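# Slide the red-taped fader's knob onto the tape line

## Task

Find the fader that has red tape next to it and slide its knob until the knob is level with the line marked on that tape, then release it. The other faders must stay where they started.

## Robot and tools

Robot and frame. Two arms, left_arm and right_arm, face each other across a table. All poses in results use one scene frame: origin at the table centre, table surface at z = +0.020 m, +z up. left_arm's base sits on the +y side at (-0.061, +0.422, +0.109) m, quat_wxyz (+0.564, 0, 0, -0.826); right_arm's base is at (+0.029, -0.553, +0.120) m, quat_wxyz (+0.561, 0, 0, +0.828). The words left and right are just arm names, not sides of any picture. Each gripper's fingers extend along its own +x axis and close along its y axis; the reported end_effector_position is the point between the pads, roughly 3 to 4 cm short of the fingertips, and it may be somewhat wrong when the arm is stretched far.

Cameras: cam_low (fixed, 504x504), cam_left_wrist and cam_right_wrist (on the hands, 504x504), returned in that order. Calibration lines (K, distortion, T_world_to_cam) are supplied and can be slightly off.

execute_actions(actions). actions is a list of actions run one after another; an empty list only fetches state and images. Each action is a table of at most 15 rows, each row lasting one 1/30 s step; a shorter table repeats its final row until 15 steps (0.5 s) pass. Every row holds 14 numbers in [-1, 1], always for both arms: left_arm dx, dy, dz, rx, ry, rz, opening, then right_arm in the same order. dx to rz are an offset, in that gripper's own axes, from the gripper's measured pose when the action began (for a call's first action, the last pose reported in the scene); every row counts from that same starting pose, not from the row before it. Scale: 1.0 = 0.6 m or 180 degrees; rx, ry, rz form a single rotation vector. opening is absolute, not an offset: +1 is fully open (0.088 m), empty fingers touch near -0.80, and going lower changes nothing. Allow at least about 0.5 s for a full close.

The controller clips each step's command to within 70 mm and 16 degrees of the current measured pose, and after an action an arm advances no further than its last clipped pose, so large offsets must be finished in later actions. Position takes priority over orientation when both cannot be met.

move(target, speed, blocking). target is one 14-number row laid out as above: offsets in each gripper's own axes, same scale, measured from the pose in the latest result showing one, plus an absolute opening sent when the move starts. Each gripper follows a straight path; both paths finish together, lasting 0.5 to 10 s (cut off at 10 s). speed is the path's top speed in m/s, 0.002 to 0.5, default 0.25; rotation is capped at twice that in rad/s. Paths ignore obstacles and the other arm, and a gripper can lag, drift or overshoot the speed near full reach. blocking=false returns after 0.5 s while motion continues; then use wait(0) to check, or stop; other moves and execute_actions are rejected until an end is reported. The result adds a move: line (done, off_target, moving, held, fault) with any limits (limits=paced means the sent pose was clipped; limits=held means a check blocked some steps, after which the arm may move fast), and each gripper's remaining distance from its target.

wait(seconds): 0 to 10, lets time pass holding the last command. stop(): brakes a running move; fingers keep moving. zoom_image(camera, region): camera is cam_low, cam_left_wrist or cam_right_wrist; region [x0, y0, x1, y1] in pixels, at most 504 by 504. read_manual(section): only "licences". finished_scene(scene): ends the numbered scene for good; do it only once the knob is on the line and released.

Result lines. The state line gives each arm's gripper position (m), quat_wxyz and velocities. Hand target lines show the pose each arm is now driving toward. grip_measured is the measured finger opening on the command scale (accurate to about 1 mm); the final Joint positions number is the opening in metres. To keep hold of something, command an opening clearly below grip_measured. A pose unreachable line names an arm whose command the clearance check altered. Joint torques are noisy drive outputs. MOTOR HOT appears from 50 °C; at 95 °C an OVER-TEMPERATURE FAULT holds the arm, and long overheating cuts its power. A TORQUE FAULT freezes an arm for 10 s and skips the rest of the call; load limits (N m) are waist 18.2, shoulder 22.5, elbow 22.4, wrist pitch 5.92, wrist yaw 5.9, wrist roll 5.54.

Suggested order: inspect images (zoom in) to find the red-taped fader, its knob and the tape line; bring one arm above the knob, descend, grip or nudge the knob, slide it along its slot to the line with small slow offsets, open, lift clear, then confirm with cameras. Friction may leave the hand short or tilted, and tiny moves may not register, so check pose after each move and correct. For the idle arm, send the offset back to its wanted pose in a reply's first call and zeros afterwards, with its intended opening.

Avoid: bumping the other faders, knocking anything off the table, arms touching each other or pressing hard, fast contacts, and targets set far past a contact (these press harder). Loose objects may occasionally get a brief push from outside.

Each tool is called after ">>>" as name(argument=value, ...) on one line, values as JSON.

## Session

>>> execute_actions(actions=[])

>>> zoom_image(camera="cam_low", region=[100,150,400,400])

Scene clock: 0.00 s.
left_arm: end_effector_position=(-0.2890, +0.1722, +0.1240) grip_measured=+0.844 end_effector_quat_wxyz=(+0.810, -0.292, +0.420, -0.287) end_effector_velocity=(-0.001, -0.000, +0.001) end_effector_angular_velocity=(-0.006, -0.002, -0.008) | right_arm: end_effector_position=(-0.0860, -0.2600, +0.4428) grip_measured=+0.831 end_effector_quat_wxyz=(+0.562, +0.025, -0.013, +0.827) end_effector_velocity=(-0.000, -0.000, -0.005) end_effector_angular_velocity=(-0.023, -0.002, +0.005)
Joint positions: left_arm=[-0.753  2.14   1.168 -0.849 -1.013 -2.845  0.08 ] | right_arm=[-0.007  0.845  0.644  0.256 -0.004  0.007  0.08 ]
Joint velocities: left_arm=[-0.002 -0.002 -0.002  0.007 -0.007  0.007 -0.   ] | right_arm=[-0.002 -0.002 -0.002 -0.022 -0.007  0.007 -0.   ]
Joint torques (N m, as the arm reports them, + toward a larger angle): no reading
Heat: left arm: hottest shoulder 32 °C (+0.0 °C/min); right arm: hottest elbow 32 °C (+0.0 °C/min).
Hand target (left_arm): -0.289, +0.172, +0.124; +0.810, -0.292, +0.420, -0.287
Hand target (right_arm): -0.086, -0.260, +0.443; +0.562, +0.025, -0.013, +0.827

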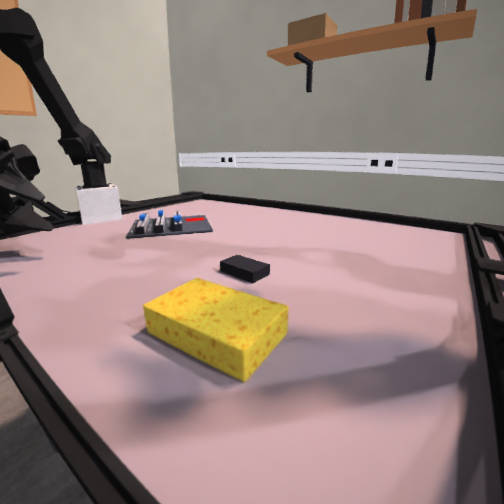

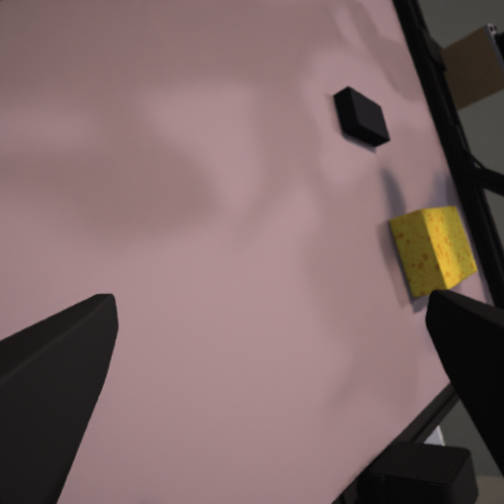

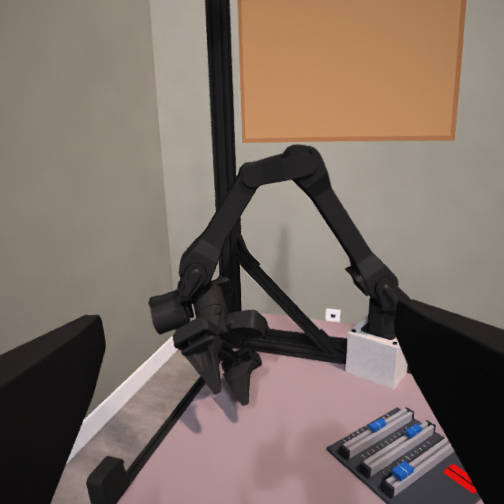

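Region (100, 150, 400, 400) of cam_low's 504x504 image, scaled by 1.680, with more detail than that image has.

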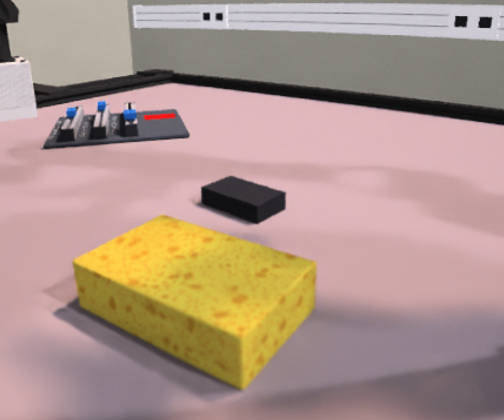

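>>> move(target=[0.174,0.007,0.428,0.23,0.281,0.186,0.3,0,0,0,0,0,0,0.83])

Scene clock: 4.97 s.
left_arm: end_effector_position=(-0.0184, +0.1629, +0.1886) grip_measured=+0.300 end_effector_quat_wxyz=(+0.656, +0.274, +0.650, -0.269) end_effector_velocity=(+0.002, +0.001, +0.000) end_effector_angular_velocity=(+0.008, -0.006, -0.005) | right_arm: end_effector_position=(-0.0860, -0.2600, +0.4429) grip_measured=+0.830 end_effector_quat_wxyz=(+0.562, +0.025, -0.013, +0.827) end_effector_velocity=(-0.004, -0.002, +0.001) end_effector_angular_velocity=(+0.015, -0.019, +0.023)
Joint positions: left_arm=[ 0.529  1.575  1.053 -1.051 -0.011 -0.628  0.054] | right_arm=[-0.007  0.845  0.644  0.257 -0.004  0.007  0.08 ]
Joint velocities: left_arm=[ 0.002  0.002  0.002 -0.007 -0.007  0.007 -0.   ] | right_arm=[ 0.002 -0.002 -0.002  0.007 -0.022 -0.022 -0.   ]
Joint torques (N m, as the arm reports them, + toward a larger angle): left_arm=[ 0.23 -5.47  6.71  0.26  0.06  0.09] | right_arm=[-0.03 -2.76  7.84  2.01  0.01  0.  ]
Heat: left arm: hottest shoulder 33 °C (+0.0 °C/min); right arm: hottest elbow 33 °C (+0.0 °C/min).
Hand target (left_arm): -0.018, +0.161, +0.189; +0.655, +0.273, +0.651, -0.269
Hand target (right_arm): -0.086, -0.260, +0.443; +0.562, +0.025, -0.013, +0.827
Off the commanded pose (left_arm): 0.003 m, 1 deg.
Off the commanded pose (right_arm): 0.000 m, 0 deg.
move: done
camera_calibration (this result's frames):
cam_left_wrist: T_world_to_cam=[[-0.699253, -0.714595, 0.0199748, 0.104856], [-0.659847, 0.655927, 0.366554, -0.161182], [-0.27504, 0.243134, -0.930182, 0.204251], [0, 0, 0, 1]] pos_world=[0.0231424, 0.130993, 0.246978]
cam_right_wrist: T_world_to_cam=[[0.951913, 0.303587, -0.041183, 0.177005], [0.0397499, -0.255673, -0.965946, 0.396457], [-0.303778, 0.91786, -0.255446, 0.403644], [0, 0, 0, 1]] pos_world=[-0.0616343, -0.322862, 0.493355]

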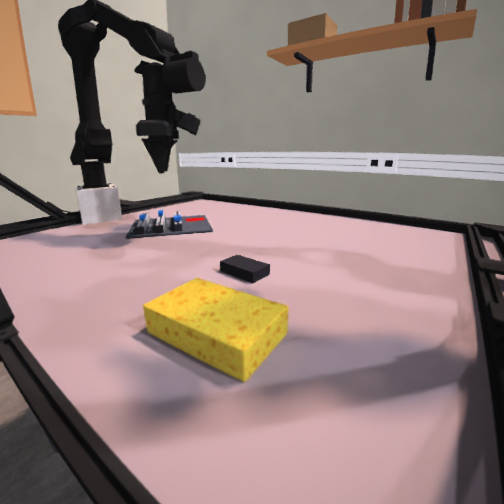

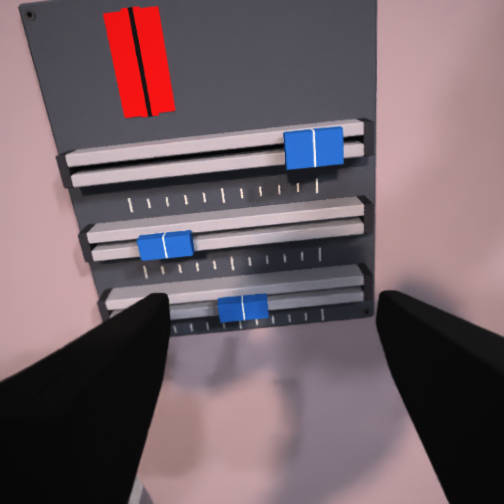

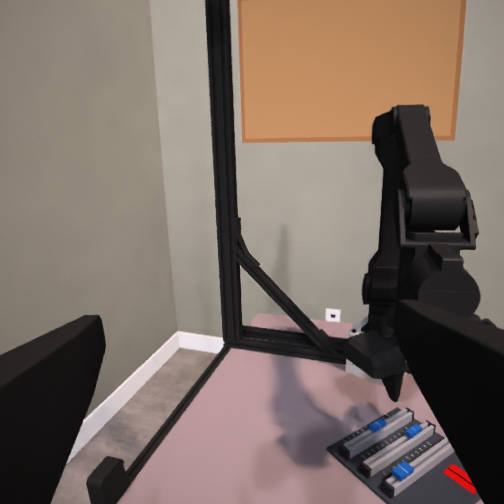

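>>> move(target=[0.13,-0.043,0.047,-0.037,0,0,0.1,0,0,0,0,0,0,0.83])

>>> zoom_image(camera="cam_low", region=[110,160,230,250])

Scene clock: 6.60 s.
left_arm: end_effector_position=(-0.0154, +0.1251, +0.1127) grip_measured=+0.100 end_effector_quat_wxyz=(+0.672, +0.233, +0.664, -0.232) end_effector_velocity=(-0.002, -0.000, -0.003) end_effector_angular_velocity=(+0.001, +0.008, +0.020) | right_arm: end_effector_position=(-0.0860, -0.2600, +0.4431) grip_measured=+0.830 end_effector_quat_wxyz=(+0.562, +0.025, -0.013, +0.827) end_effector_velocity=(+0.000, -0.000, -0.004) end_effector_angular_velocity=(-0.009, -0.011, -0.005)
Joint positions: left_arm=[ 0.519  1.831  1.017 -0.751 -0.011 -0.754  0.044] | right_arm=[-0.007  0.845  0.644  0.257 -0.004  0.007  0.08 ]
Joint velocities: left_arm=[-0.002  0.007 -0.002  0.007  0.007 -0.022 -0.   ] | right_arm=[ 0.002 -0.002 -0.007 -0.007  0.007 -0.007 -0.   ]
Joint torques (N m, as the arm reports them, + toward a larger angle): left_arm=[-0.22 -6.65  5.22  0.48 -0.06 -0.07] | right_arm=[-0.02 -2.78  7.84  2.    0.01  0.  ]
Heat: left arm: hottest shoulder 33 °C (+9.1 °C/min); right arm: hottest elbow 34 °C (+18.2 °C/min).
Hand target (left_arm): -0.016, +0.125, +0.110; +0.671, +0.235, +0.665, -0.230
Hand target (right_arm): -0.086, -0.260, +0.443; +0.562, +0.025, -0.013, +0.827
Off the commanded pose (left_arm): 0.002 m, 0 deg.
Off the commanded pose (right_arm): 0.000 m, 0 deg.
move: done
camera_calibration (this result's frames):
cam_left_wrist: T_world_to_cam=[[-0.611306, -0.790993, 0.0251909, 0.0917111], [-0.732276, 0.577426, 0.361042, -0.0972696], [-0.300127, 0.20226, -0.932209, 0.148619], [0, 0, 0, 1]] pos_world=[0.0294399, 0.0986492, 0.171352]
cam_right_wrist: T_world_to_cam=[[0.951907, 0.303602, -0.0412074, 0.177026], [0.0396158, -0.25533, -0.966042, 0.396749], [-0.303814, 0.91795, -0.255078, 0.403555], [0, 0, 0, 1]] pos_world=[-0.0616242, -0.322888, 0.493509]

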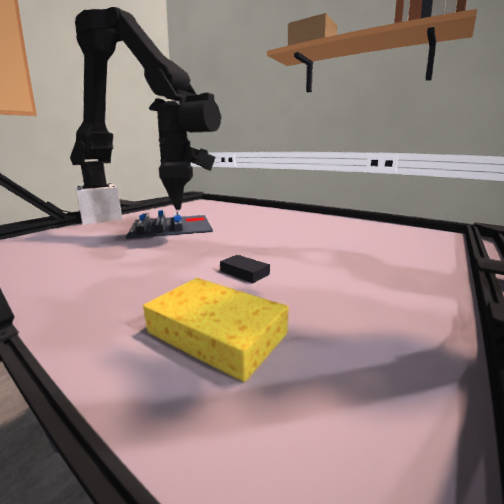

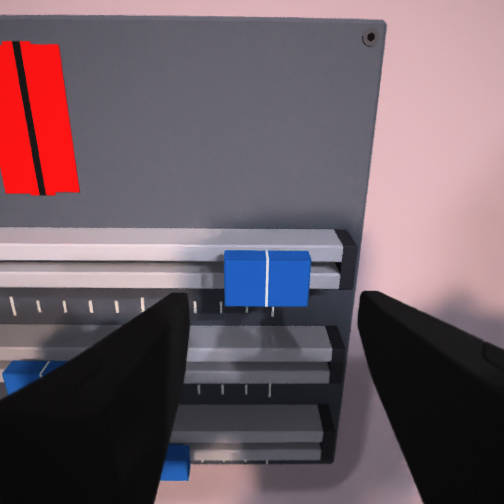

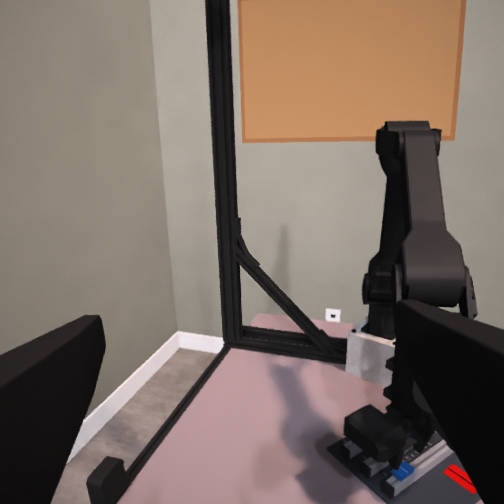

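Region (110, 160, 230, 250) of cam_low's 504x504 image, scaled by 4.200, with more detail than that image has; it fills the top 378 rows of this view, and the rest is white.

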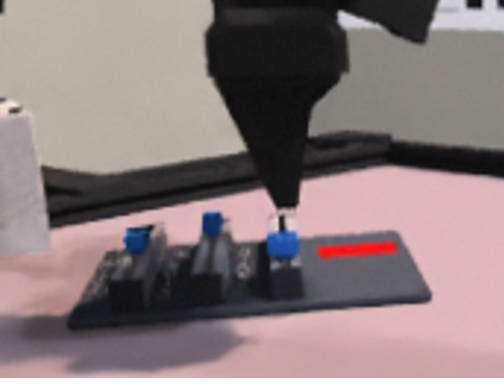

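>>> move(target=[0.057,0,-0.004,0,0,0,0,0,0,0,0,0,0,0.83], speed=0.08)

>>> zoom_image(camera="cam_low", region=[110,160,230,250])

Scene clock: 8.00 s.
left_arm: end_effector_position=(-0.0160, +0.1240, +0.0819) grip_measured=+0.000 end_effector_quat_wxyz=(+0.674, +0.229, +0.662, -0.236) end_effector_velocity=(-0.001, +0.002, +0.000) end_effector_angular_velocity=(+0.008, -0.006, -0.015) | right_arm: end_effector_position=(-0.0860, -0.2600, +0.4431) grip_measured=+0.830 end_effector_quat_wxyz=(+0.562, +0.025, -0.013, +0.827) end_effector_velocity=(+0.002, +0.000, -0.002) end_effector_angular_velocity=(-0.004, -0.009, -0.010)
Joint positions: left_arm=[ 0.517  1.9    0.959 -0.614 -0.011 -0.757  0.039] | right_arm=[-0.007  0.845  0.644  0.257 -0.004  0.007  0.08 ]
Joint velocities: left_arm=[-0.007 -0.002 -0.002 -0.007 -0.007  0.007 -0.   ] | right_arm=[-0.002 -0.002 -0.002 -0.007  0.007 -0.007 -0.   ]
Joint torques (N m, as the arm reports them, + toward a larger angle): left_arm=[-0.31 -6.89  4.21  0.48 -0.06 -0.1 ] | right_arm=[-0.03 -2.74  7.84  2.01  0.    0.01]
Heat: left arm: hottest shoulder 33 °C (+7.5 °C/min); right arm: hottest elbow 34 °C (+15.0 °C/min).
Hand target (left_arm): -0.017, +0.127, +0.078; +0.672, +0.233, +0.664, -0.232
Hand target (right_arm): -0.086, -0.260, +0.443; +0.562, +0.025, -0.013, +0.827
Off the commanded pose (left_arm): 0.004 m, 1 deg.
Off the commanded pose (right_arm): 0.000 m, 0 deg.
move: done
camera_calibration (this result's frames):
cam_left_wrist: T_world_to_cam=[[-0.61075, -0.791128, 0.0331824, 0.090699], [-0.7333, 0.580925, 0.353267, -0.0857812], [-0.298756, 0.191425, -0.934934, 0.121599], [0, 0, 0, 1]] pos_world=[0.0288195, 0.0983098, 0.140981]
cam_right_wrist: T_world_to_cam=[[0.951907, 0.303602, -0.0412074, 0.177026], [0.0396158, -0.25533, -0.966042, 0.396749], [-0.303814, 0.91795, -0.255078, 0.403555], [0, 0, 0, 1]] pos_world=[-0.0616242, -0.322888, 0.493509]

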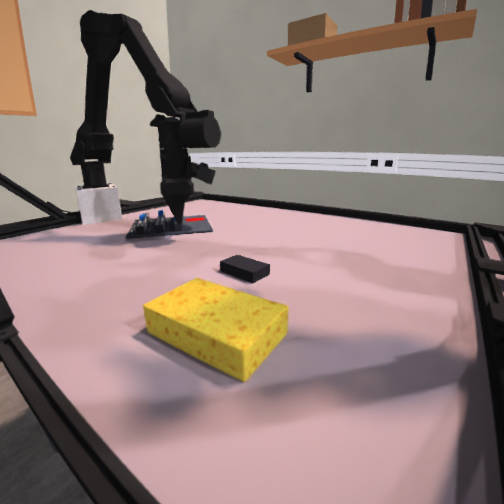

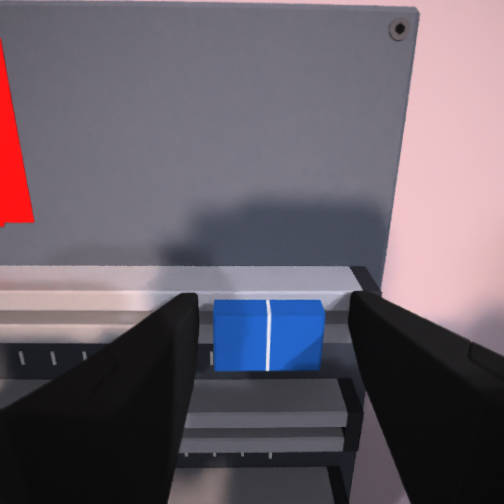

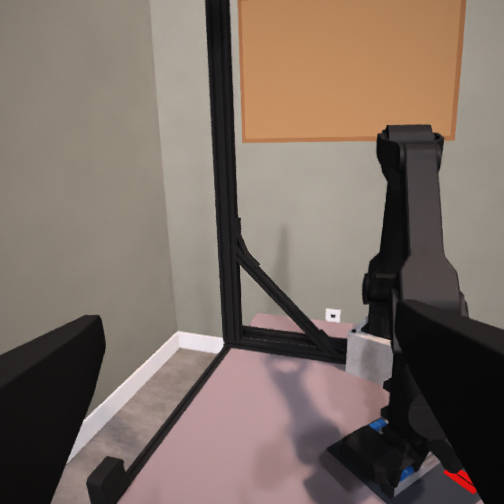

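Region (110, 160, 230, 250) of cam_low's 504x504 image, scaled by 4.200, with more detail than that image has; it fills the top 378 rows of this view, and the rest is white.

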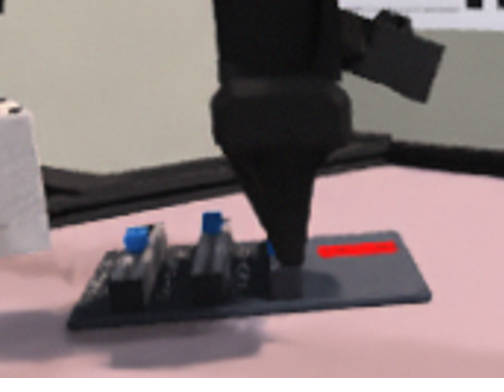

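>>> execute_actions(actions=[[[0.008,0,-0.012,0,0,0,-0.1,0,0,0,0,0,0,0.83]]])

>>> move(target=[0,0.135,0,0,0,0,-0.13,0,0,0,0,0,0,0.83], speed=0.07)

Scene clock: 8.93 s.
left_arm: end_effector_position=(-0.0178, +0.1232, +0.0806) grip_measured=-0.096 end_effector_quat_wxyz=(+0.679, +0.223, +0.658, -0.238) end_effector_velocity=(-0.000, +0.004, -0.001) end_effector_angular_velocity=(+0.013, -0.006, -0.010) | right_arm: end_effector_position=(-0.0860, -0.2600, +0.4431) grip_measured=+0.830 end_effector_quat_wxyz=(+0.562, +0.025, -0.013, +0.827) end_effector_velocity=(-0.004, -0.002, -0.004) end_effector_angular_velocity=(-0.003, -0.027, +0.033)
Joint positions: left_arm=[ 0.508  1.895  0.945 -0.589 -0.017 -0.77   0.034] | right_arm=[-0.007  0.845  0.644  0.257 -0.004  0.007  0.08 ]
Joint velocities: left_arm=[-0.002 -0.002 -0.007 -0.007 -0.007  0.007 -0.   ] | right_arm=[-0.002 -0.002 -0.007 -0.007 -0.037 -0.022 -0.   ]
Joint torques (N m, as the arm reports them, + toward a larger angle): left_arm=[-0.57 -7.72  3.37  0.58  0.21 -0.11] | right_arm=[-0.04 -2.76  7.86  2.    0.02  0.01]
Heat: left arm: hottest shoulder 33 °C (+6.7 °C/min); right arm: hottest elbow 34 °C (+13.4 °C/min).
Hand target (left_arm): -0.021, +0.128, +0.077; +0.674, +0.229, +0.662, -0.236
Hand target (right_arm): -0.086, -0.260, +0.443; +0.562, +0.025, -0.013, +0.827
Off the commanded pose (left_arm): 0.007 m, 1 deg.
Off the commanded pose (right_arm): 0.000 m, 0 deg.
camera_calibration (this result's frames):
cam_left_wrist: T_world_to_cam=[[-0.607902, -0.792984, 0.040389, 0.0886392], [-0.738214, 0.583182, 0.339026, -0.0853349], [-0.292397, 0.176279, -0.93991, 0.122379], [0, 0, 0, 1]] pos_world=[0.0266718, 0.0984824, 0.140376]
cam_right_wrist: T_world_to_cam=[[0.951907, 0.303602, -0.0412074, 0.177026], [0.0396158, -0.25533, -0.966042, 0.396749], [-0.303814, 0.91795, -0.255078, 0.403555], [0, 0, 0, 1]] pos_world=[-0.0616242, -0.322888, 0.493509]

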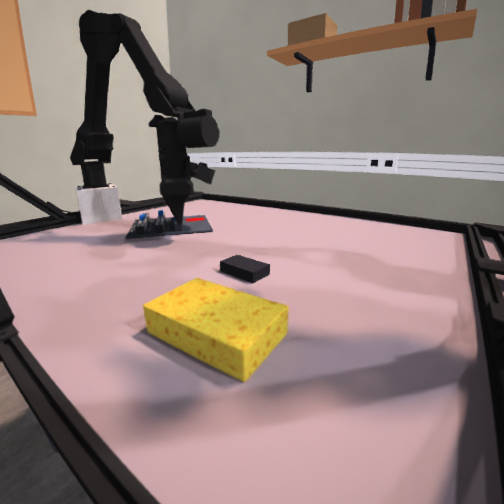

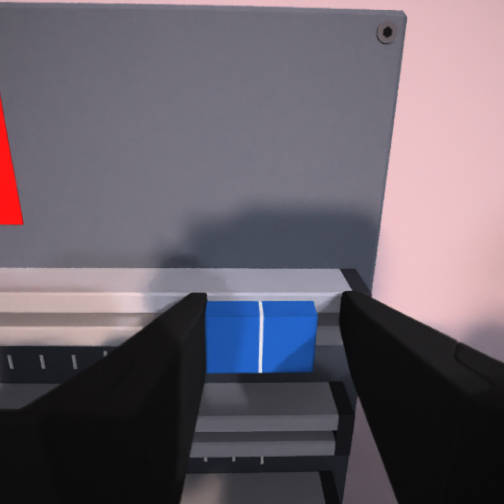

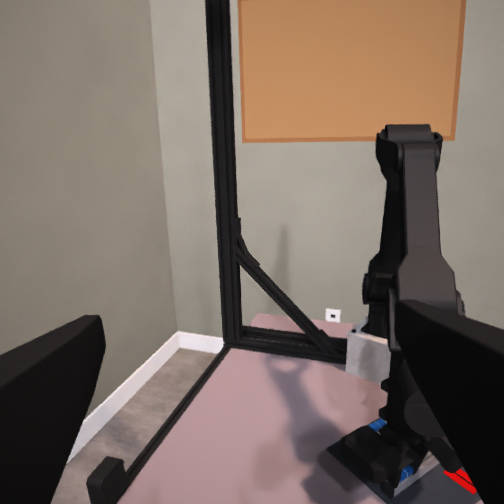

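Scene clock: 10.43 s.
left_arm: end_effector_position=(+0.0319, +0.1835, +0.0804) grip_measured=-0.129 end_effector_quat_wxyz=(+0.679, +0.223, +0.657, -0.240) end_effector_velocity=(+0.003, +0.003, +0.000) end_effector_angular_velocity=(+0.014, -0.017, +0.025) | right_arm: end_effector_position=(-0.0860, -0.2600, +0.4431) grip_measured=+0.830 end_effector_quat_wxyz=(+0.562, +0.025, -0.013, +0.827) end_effector_velocity=(+0.001, -0.000, +0.000) end_effector_angular_velocity=(-0.005, +0.006, +0.000)
Joint positions: left_arm=[ 0.738  1.745  0.741 -0.528 -0.009 -0.537  0.033] | right_arm=[-0.007  0.845  0.644  0.257 -0.004  0.007  0.08 ]
Joint velocities: left_arm=[ 0.002 -0.002 -0.002 -0.007 -0.022 -0.022 -0.   ] | right_arm=[-0.007 -0.002  0.002 -0.007 -0.007  0.007 -0.   ]
Joint torques (N m, as the arm reports them, + toward a larger angle): left_arm=[ 0.77 -7.29  3.69  0.42 -0.13  0.09] | right_arm=[-0.05 -2.76  7.84  2.01  0.    0.  ]
Heat: left arm: hottest shoulder 33 °C (+5.8 °C/min); right arm: hottest elbow 34 °C (+11.5 °C/min).
Hand target (left_arm): +0.032, +0.187, +0.080; +0.679, +0.224, +0.658, -0.238
Hand target (right_arm): -0.086, -0.260, +0.443; +0.562, +0.025, -0.013, +0.827
Off the commanded pose (left_arm): 0.003 m, 0 deg.
Off the commanded pose (right_arm): 0.000 m, 0 deg.
move: done
camera_calibration (this result's frames):
cam_left_wrist: T_world_to_cam=[[-0.610462, -0.7909, 0.0425863, 0.166181], [-0.736764, 0.586768, 0.335979, -0.0842665], [-0.290714, 0.173727, -0.940906, 0.12653], [0, 0, 0, 1]] pos_world=[0.0761468, 0.158896, 0.140287]
cam_right_wrist: T_world_to_cam=[[0.951907, 0.303602, -0.0412074, 0.177026], [0.0396158, -0.25533, -0.966042, 0.396749], [-0.303814, 0.91795, -0.255078, 0.403555], [0, 0, 0, 1]] pos_world=[-0.0616242, -0.322888, 0.493509]

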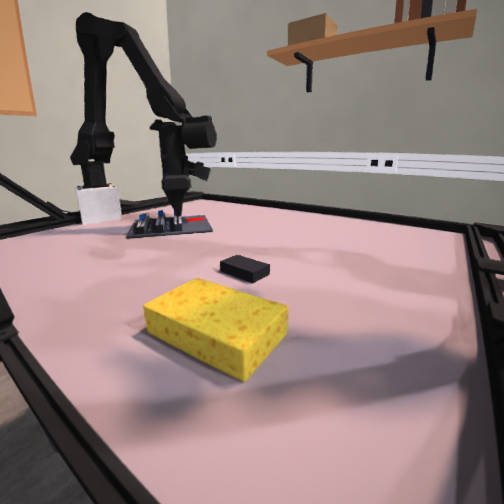

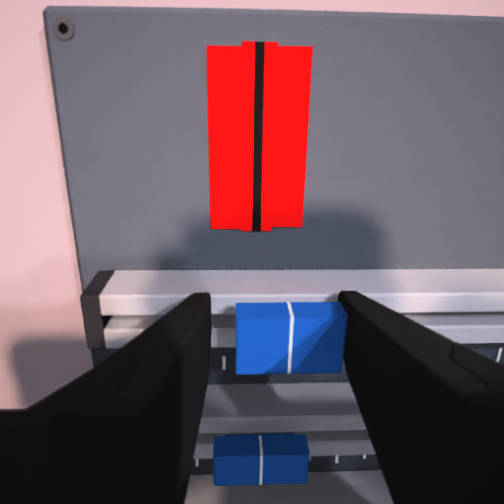

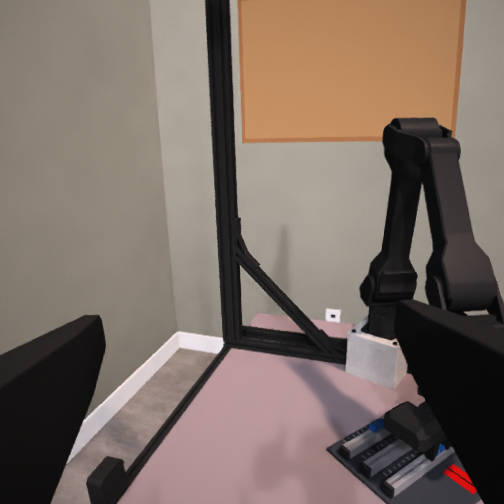

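>>> move(target=[0,0.0175,0,0,0,0,-0.13,0,0,0,0,0,0,0.83], speed=0.04)

>>> move(target=[-0.05,-0.015,0,0,0,0,0.2,0,0,0,0,0,0,0.83])

Scene clock: 12.53 s.
left_arm: end_effector_position=(+0.0364, +0.1887, +0.0804) grip_measured=-0.129 end_effector_quat_wxyz=(+0.676, +0.223, +0.658, -0.244) end_effector_velocity=(+0.001, +0.002, +0.001) end_effector_angular_velocity=(+0.005, -0.006, +0.010) | right_arm: end_effector_position=(-0.0860, -0.2600, +0.4431) grip_measured=+0.830 end_effector_quat_wxyz=(+0.562, +0.025, -0.013, +0.827) end_effector_velocity=(+0.002, +0.000, -0.002) end_effector_angular_velocity=(-0.004, -0.009, -0.010)
Joint positions: left_arm=[ 0.768  1.734  0.727 -0.525  0.001 -0.502  0.033] | right_arm=[-0.007  0.845  0.644  0.257 -0.004  0.007  0.08 ]
Joint velocities: left_arm=[ 0.002 -0.007 -0.002 -0.007 -0.007 -0.007  0.   ] | right_arm=[-0.002 -0.002 -0.002 -0.007  0.007 -0.007 -0.   ]
Joint torques (N m, as the arm reports them, + toward a larger angle): left_arm=[ 0.68 -7.15  3.64  0.59 -0.37 -0.01] | right_arm=[-0.03 -2.75  7.83  2.01  0.01  0.  ]
Heat: left arm: hottest shoulder 33 °C (+4.8 °C/min); right arm: hottest elbow 35 °C (+14.4 °C/min).
Hand target (left_arm): +0.038, +0.192, +0.080; +0.679, +0.224, +0.657, -0.240
Hand target (right_arm): -0.086, -0.260, +0.443; +0.562, +0.025, -0.013, +0.827
Off the commanded pose (left_arm): 0.004 m, 1 deg.
Off the commanded pose (right_arm): 0.000 m, 0 deg.
move: done
camera_calibration (this result's frames):
cam_left_wrist: T_world_to_cam=[[-0.613701, -0.787935, 0.0502913, 0.172027], [-0.731472, 0.591388, 0.339424, -0.0853105], [-0.297186, 0.171518, -0.939288, 0.12755], [0, 0, 0, 1]] pos_world=[0.0810769, 0.164121, 0.140111]
cam_right_wrist: T_world_to_cam=[[0.951907, 0.303602, -0.0412074, 0.177026], [0.0396158, -0.25533, -0.966042, 0.396749], [-0.303814, 0.91795, -0.255078, 0.403555], [0, 0, 0, 1]] pos_world=[-0.0616242, -0.322888, 0.493509]

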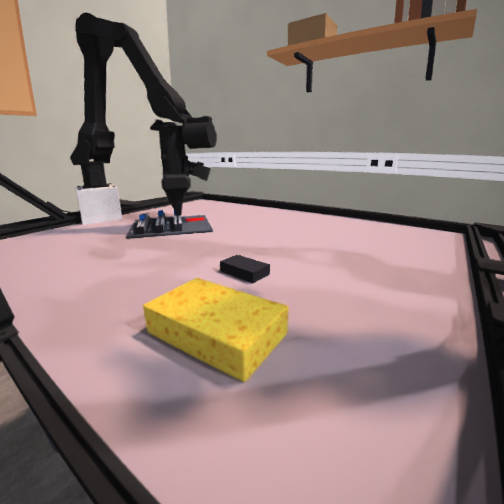

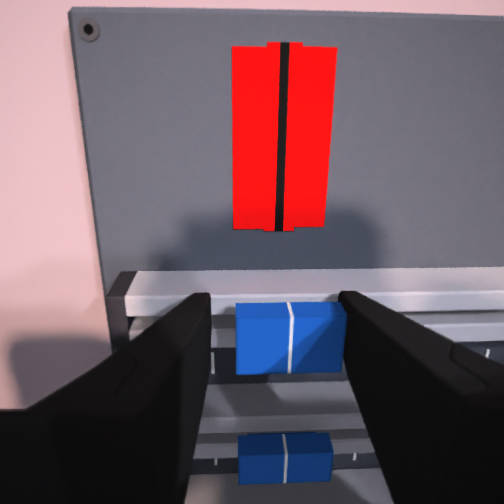

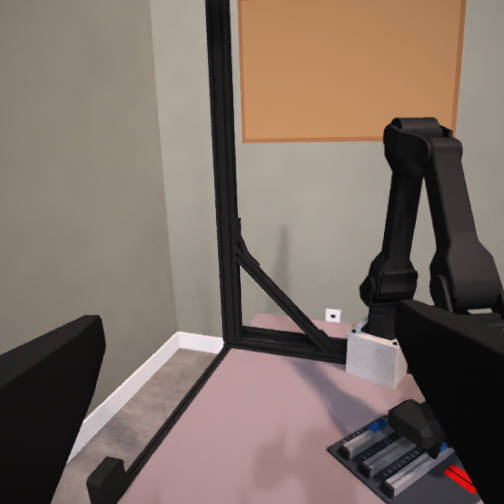

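Scene clock: 13.30 s.
left_arm: end_effector_position=(+0.0301, +0.1859, +0.1071) grip_measured=+0.200 end_effector_quat_wxyz=(+0.673, +0.226, +0.662, -0.241) end_effector_velocity=(-0.003, +0.008, -0.000) end_effector_angular_velocity=(+0.037, +0.007, +0.005) | right_arm: end_effector_position=(-0.0860, -0.2600, +0.4431) grip_measured=+0.830 end_effector_quat_wxyz=(+0.562, +0.025, -0.013, +0.827) end_effector_velocity=(+0.000, -0.001, -0.001) end_effector_angular_velocity=(-0.009, -0.012, +0.004)
Joint positions: left_arm=[ 0.741  1.667  0.787 -0.665  0.002 -0.53   0.049] | right_arm=[-0.007  0.845  0.644  0.257 -0.004  0.007  0.08 ]
Joint velocities: left_arm=[-0.002 -0.002 -0.002 -0.037 -0.007 -0.007  0.   ] | right_arm=[-0.002 -0.007  0.002 -0.022 -0.007 -0.007 -0.   ]
Joint torques (N m, as the arm reports them, + toward a larger angle): left_arm=[-0.09 -7.21  5.82  0.42 -0.12 -0.1 ] | right_arm=[-0.06 -2.76  7.81  2.01  0.01  0.  ]
Heat: left arm: hottest shoulder 34 °C (+9.0 °C/min); right arm: hottest elbow 35 °C (+13.5 °C/min).
Hand target (left_arm): +0.031, +0.183, +0.111; +0.676, +0.223, +0.658, -0.244
Hand target (right_arm): -0.086, -0.260, +0.443; +0.562, +0.025, -0.013, +0.827
Off the commanded pose (left_arm): 0.005 m, 1 deg.
Off the commanded pose (right_arm): 0.000 m, 0 deg.
move: done
camera_calibration (this result's frames):
cam_left_wrist: T_world_to_cam=[[-0.612827, -0.788954, 0.0446701, 0.165381], [-0.729769, 0.586727, 0.350984, -0.0977754], [-0.303119, 0.182493, -0.935315, 0.148863], [0, 0, 0, 1]] pos_world=[0.0751193, 0.160679, 0.166163]
cam_right_wrist: T_world_to_cam=[[0.951907, 0.303602, -0.0412074, 0.177026], [0.0396158, -0.25533, -0.966042, 0.396749], [-0.303814, 0.91795, -0.255078, 0.403555], [0, 0, 0, 1]] pos_world=[-0.0616242, -0.322888, 0.493509]

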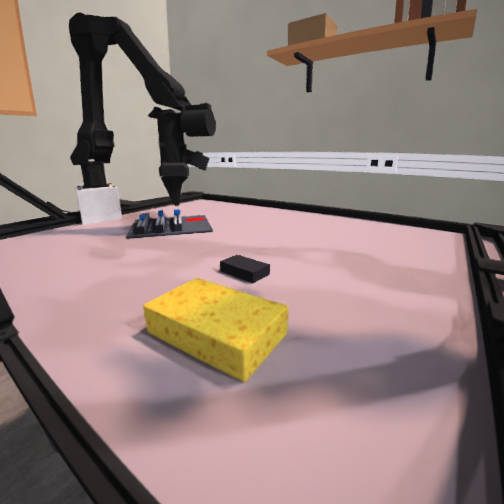

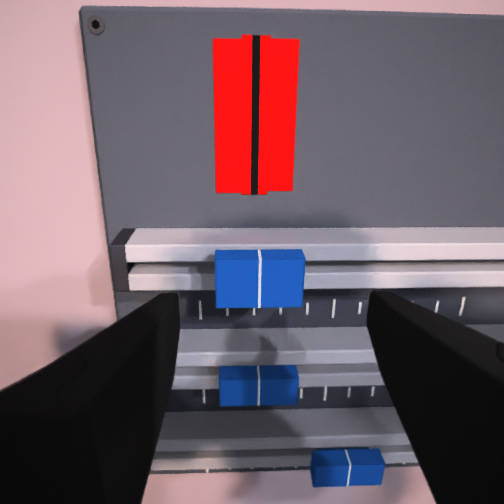

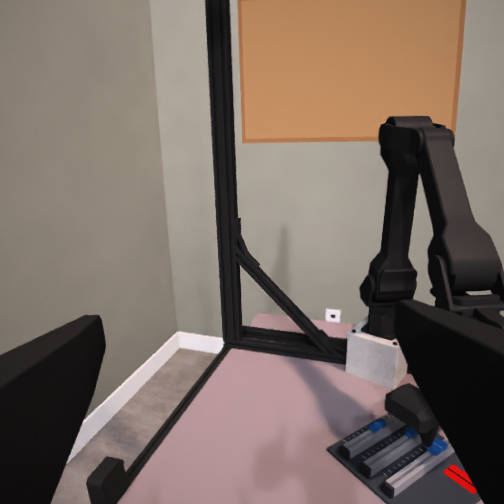

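>>> finished_scene(scene=1)

The scene is finished: the task was done.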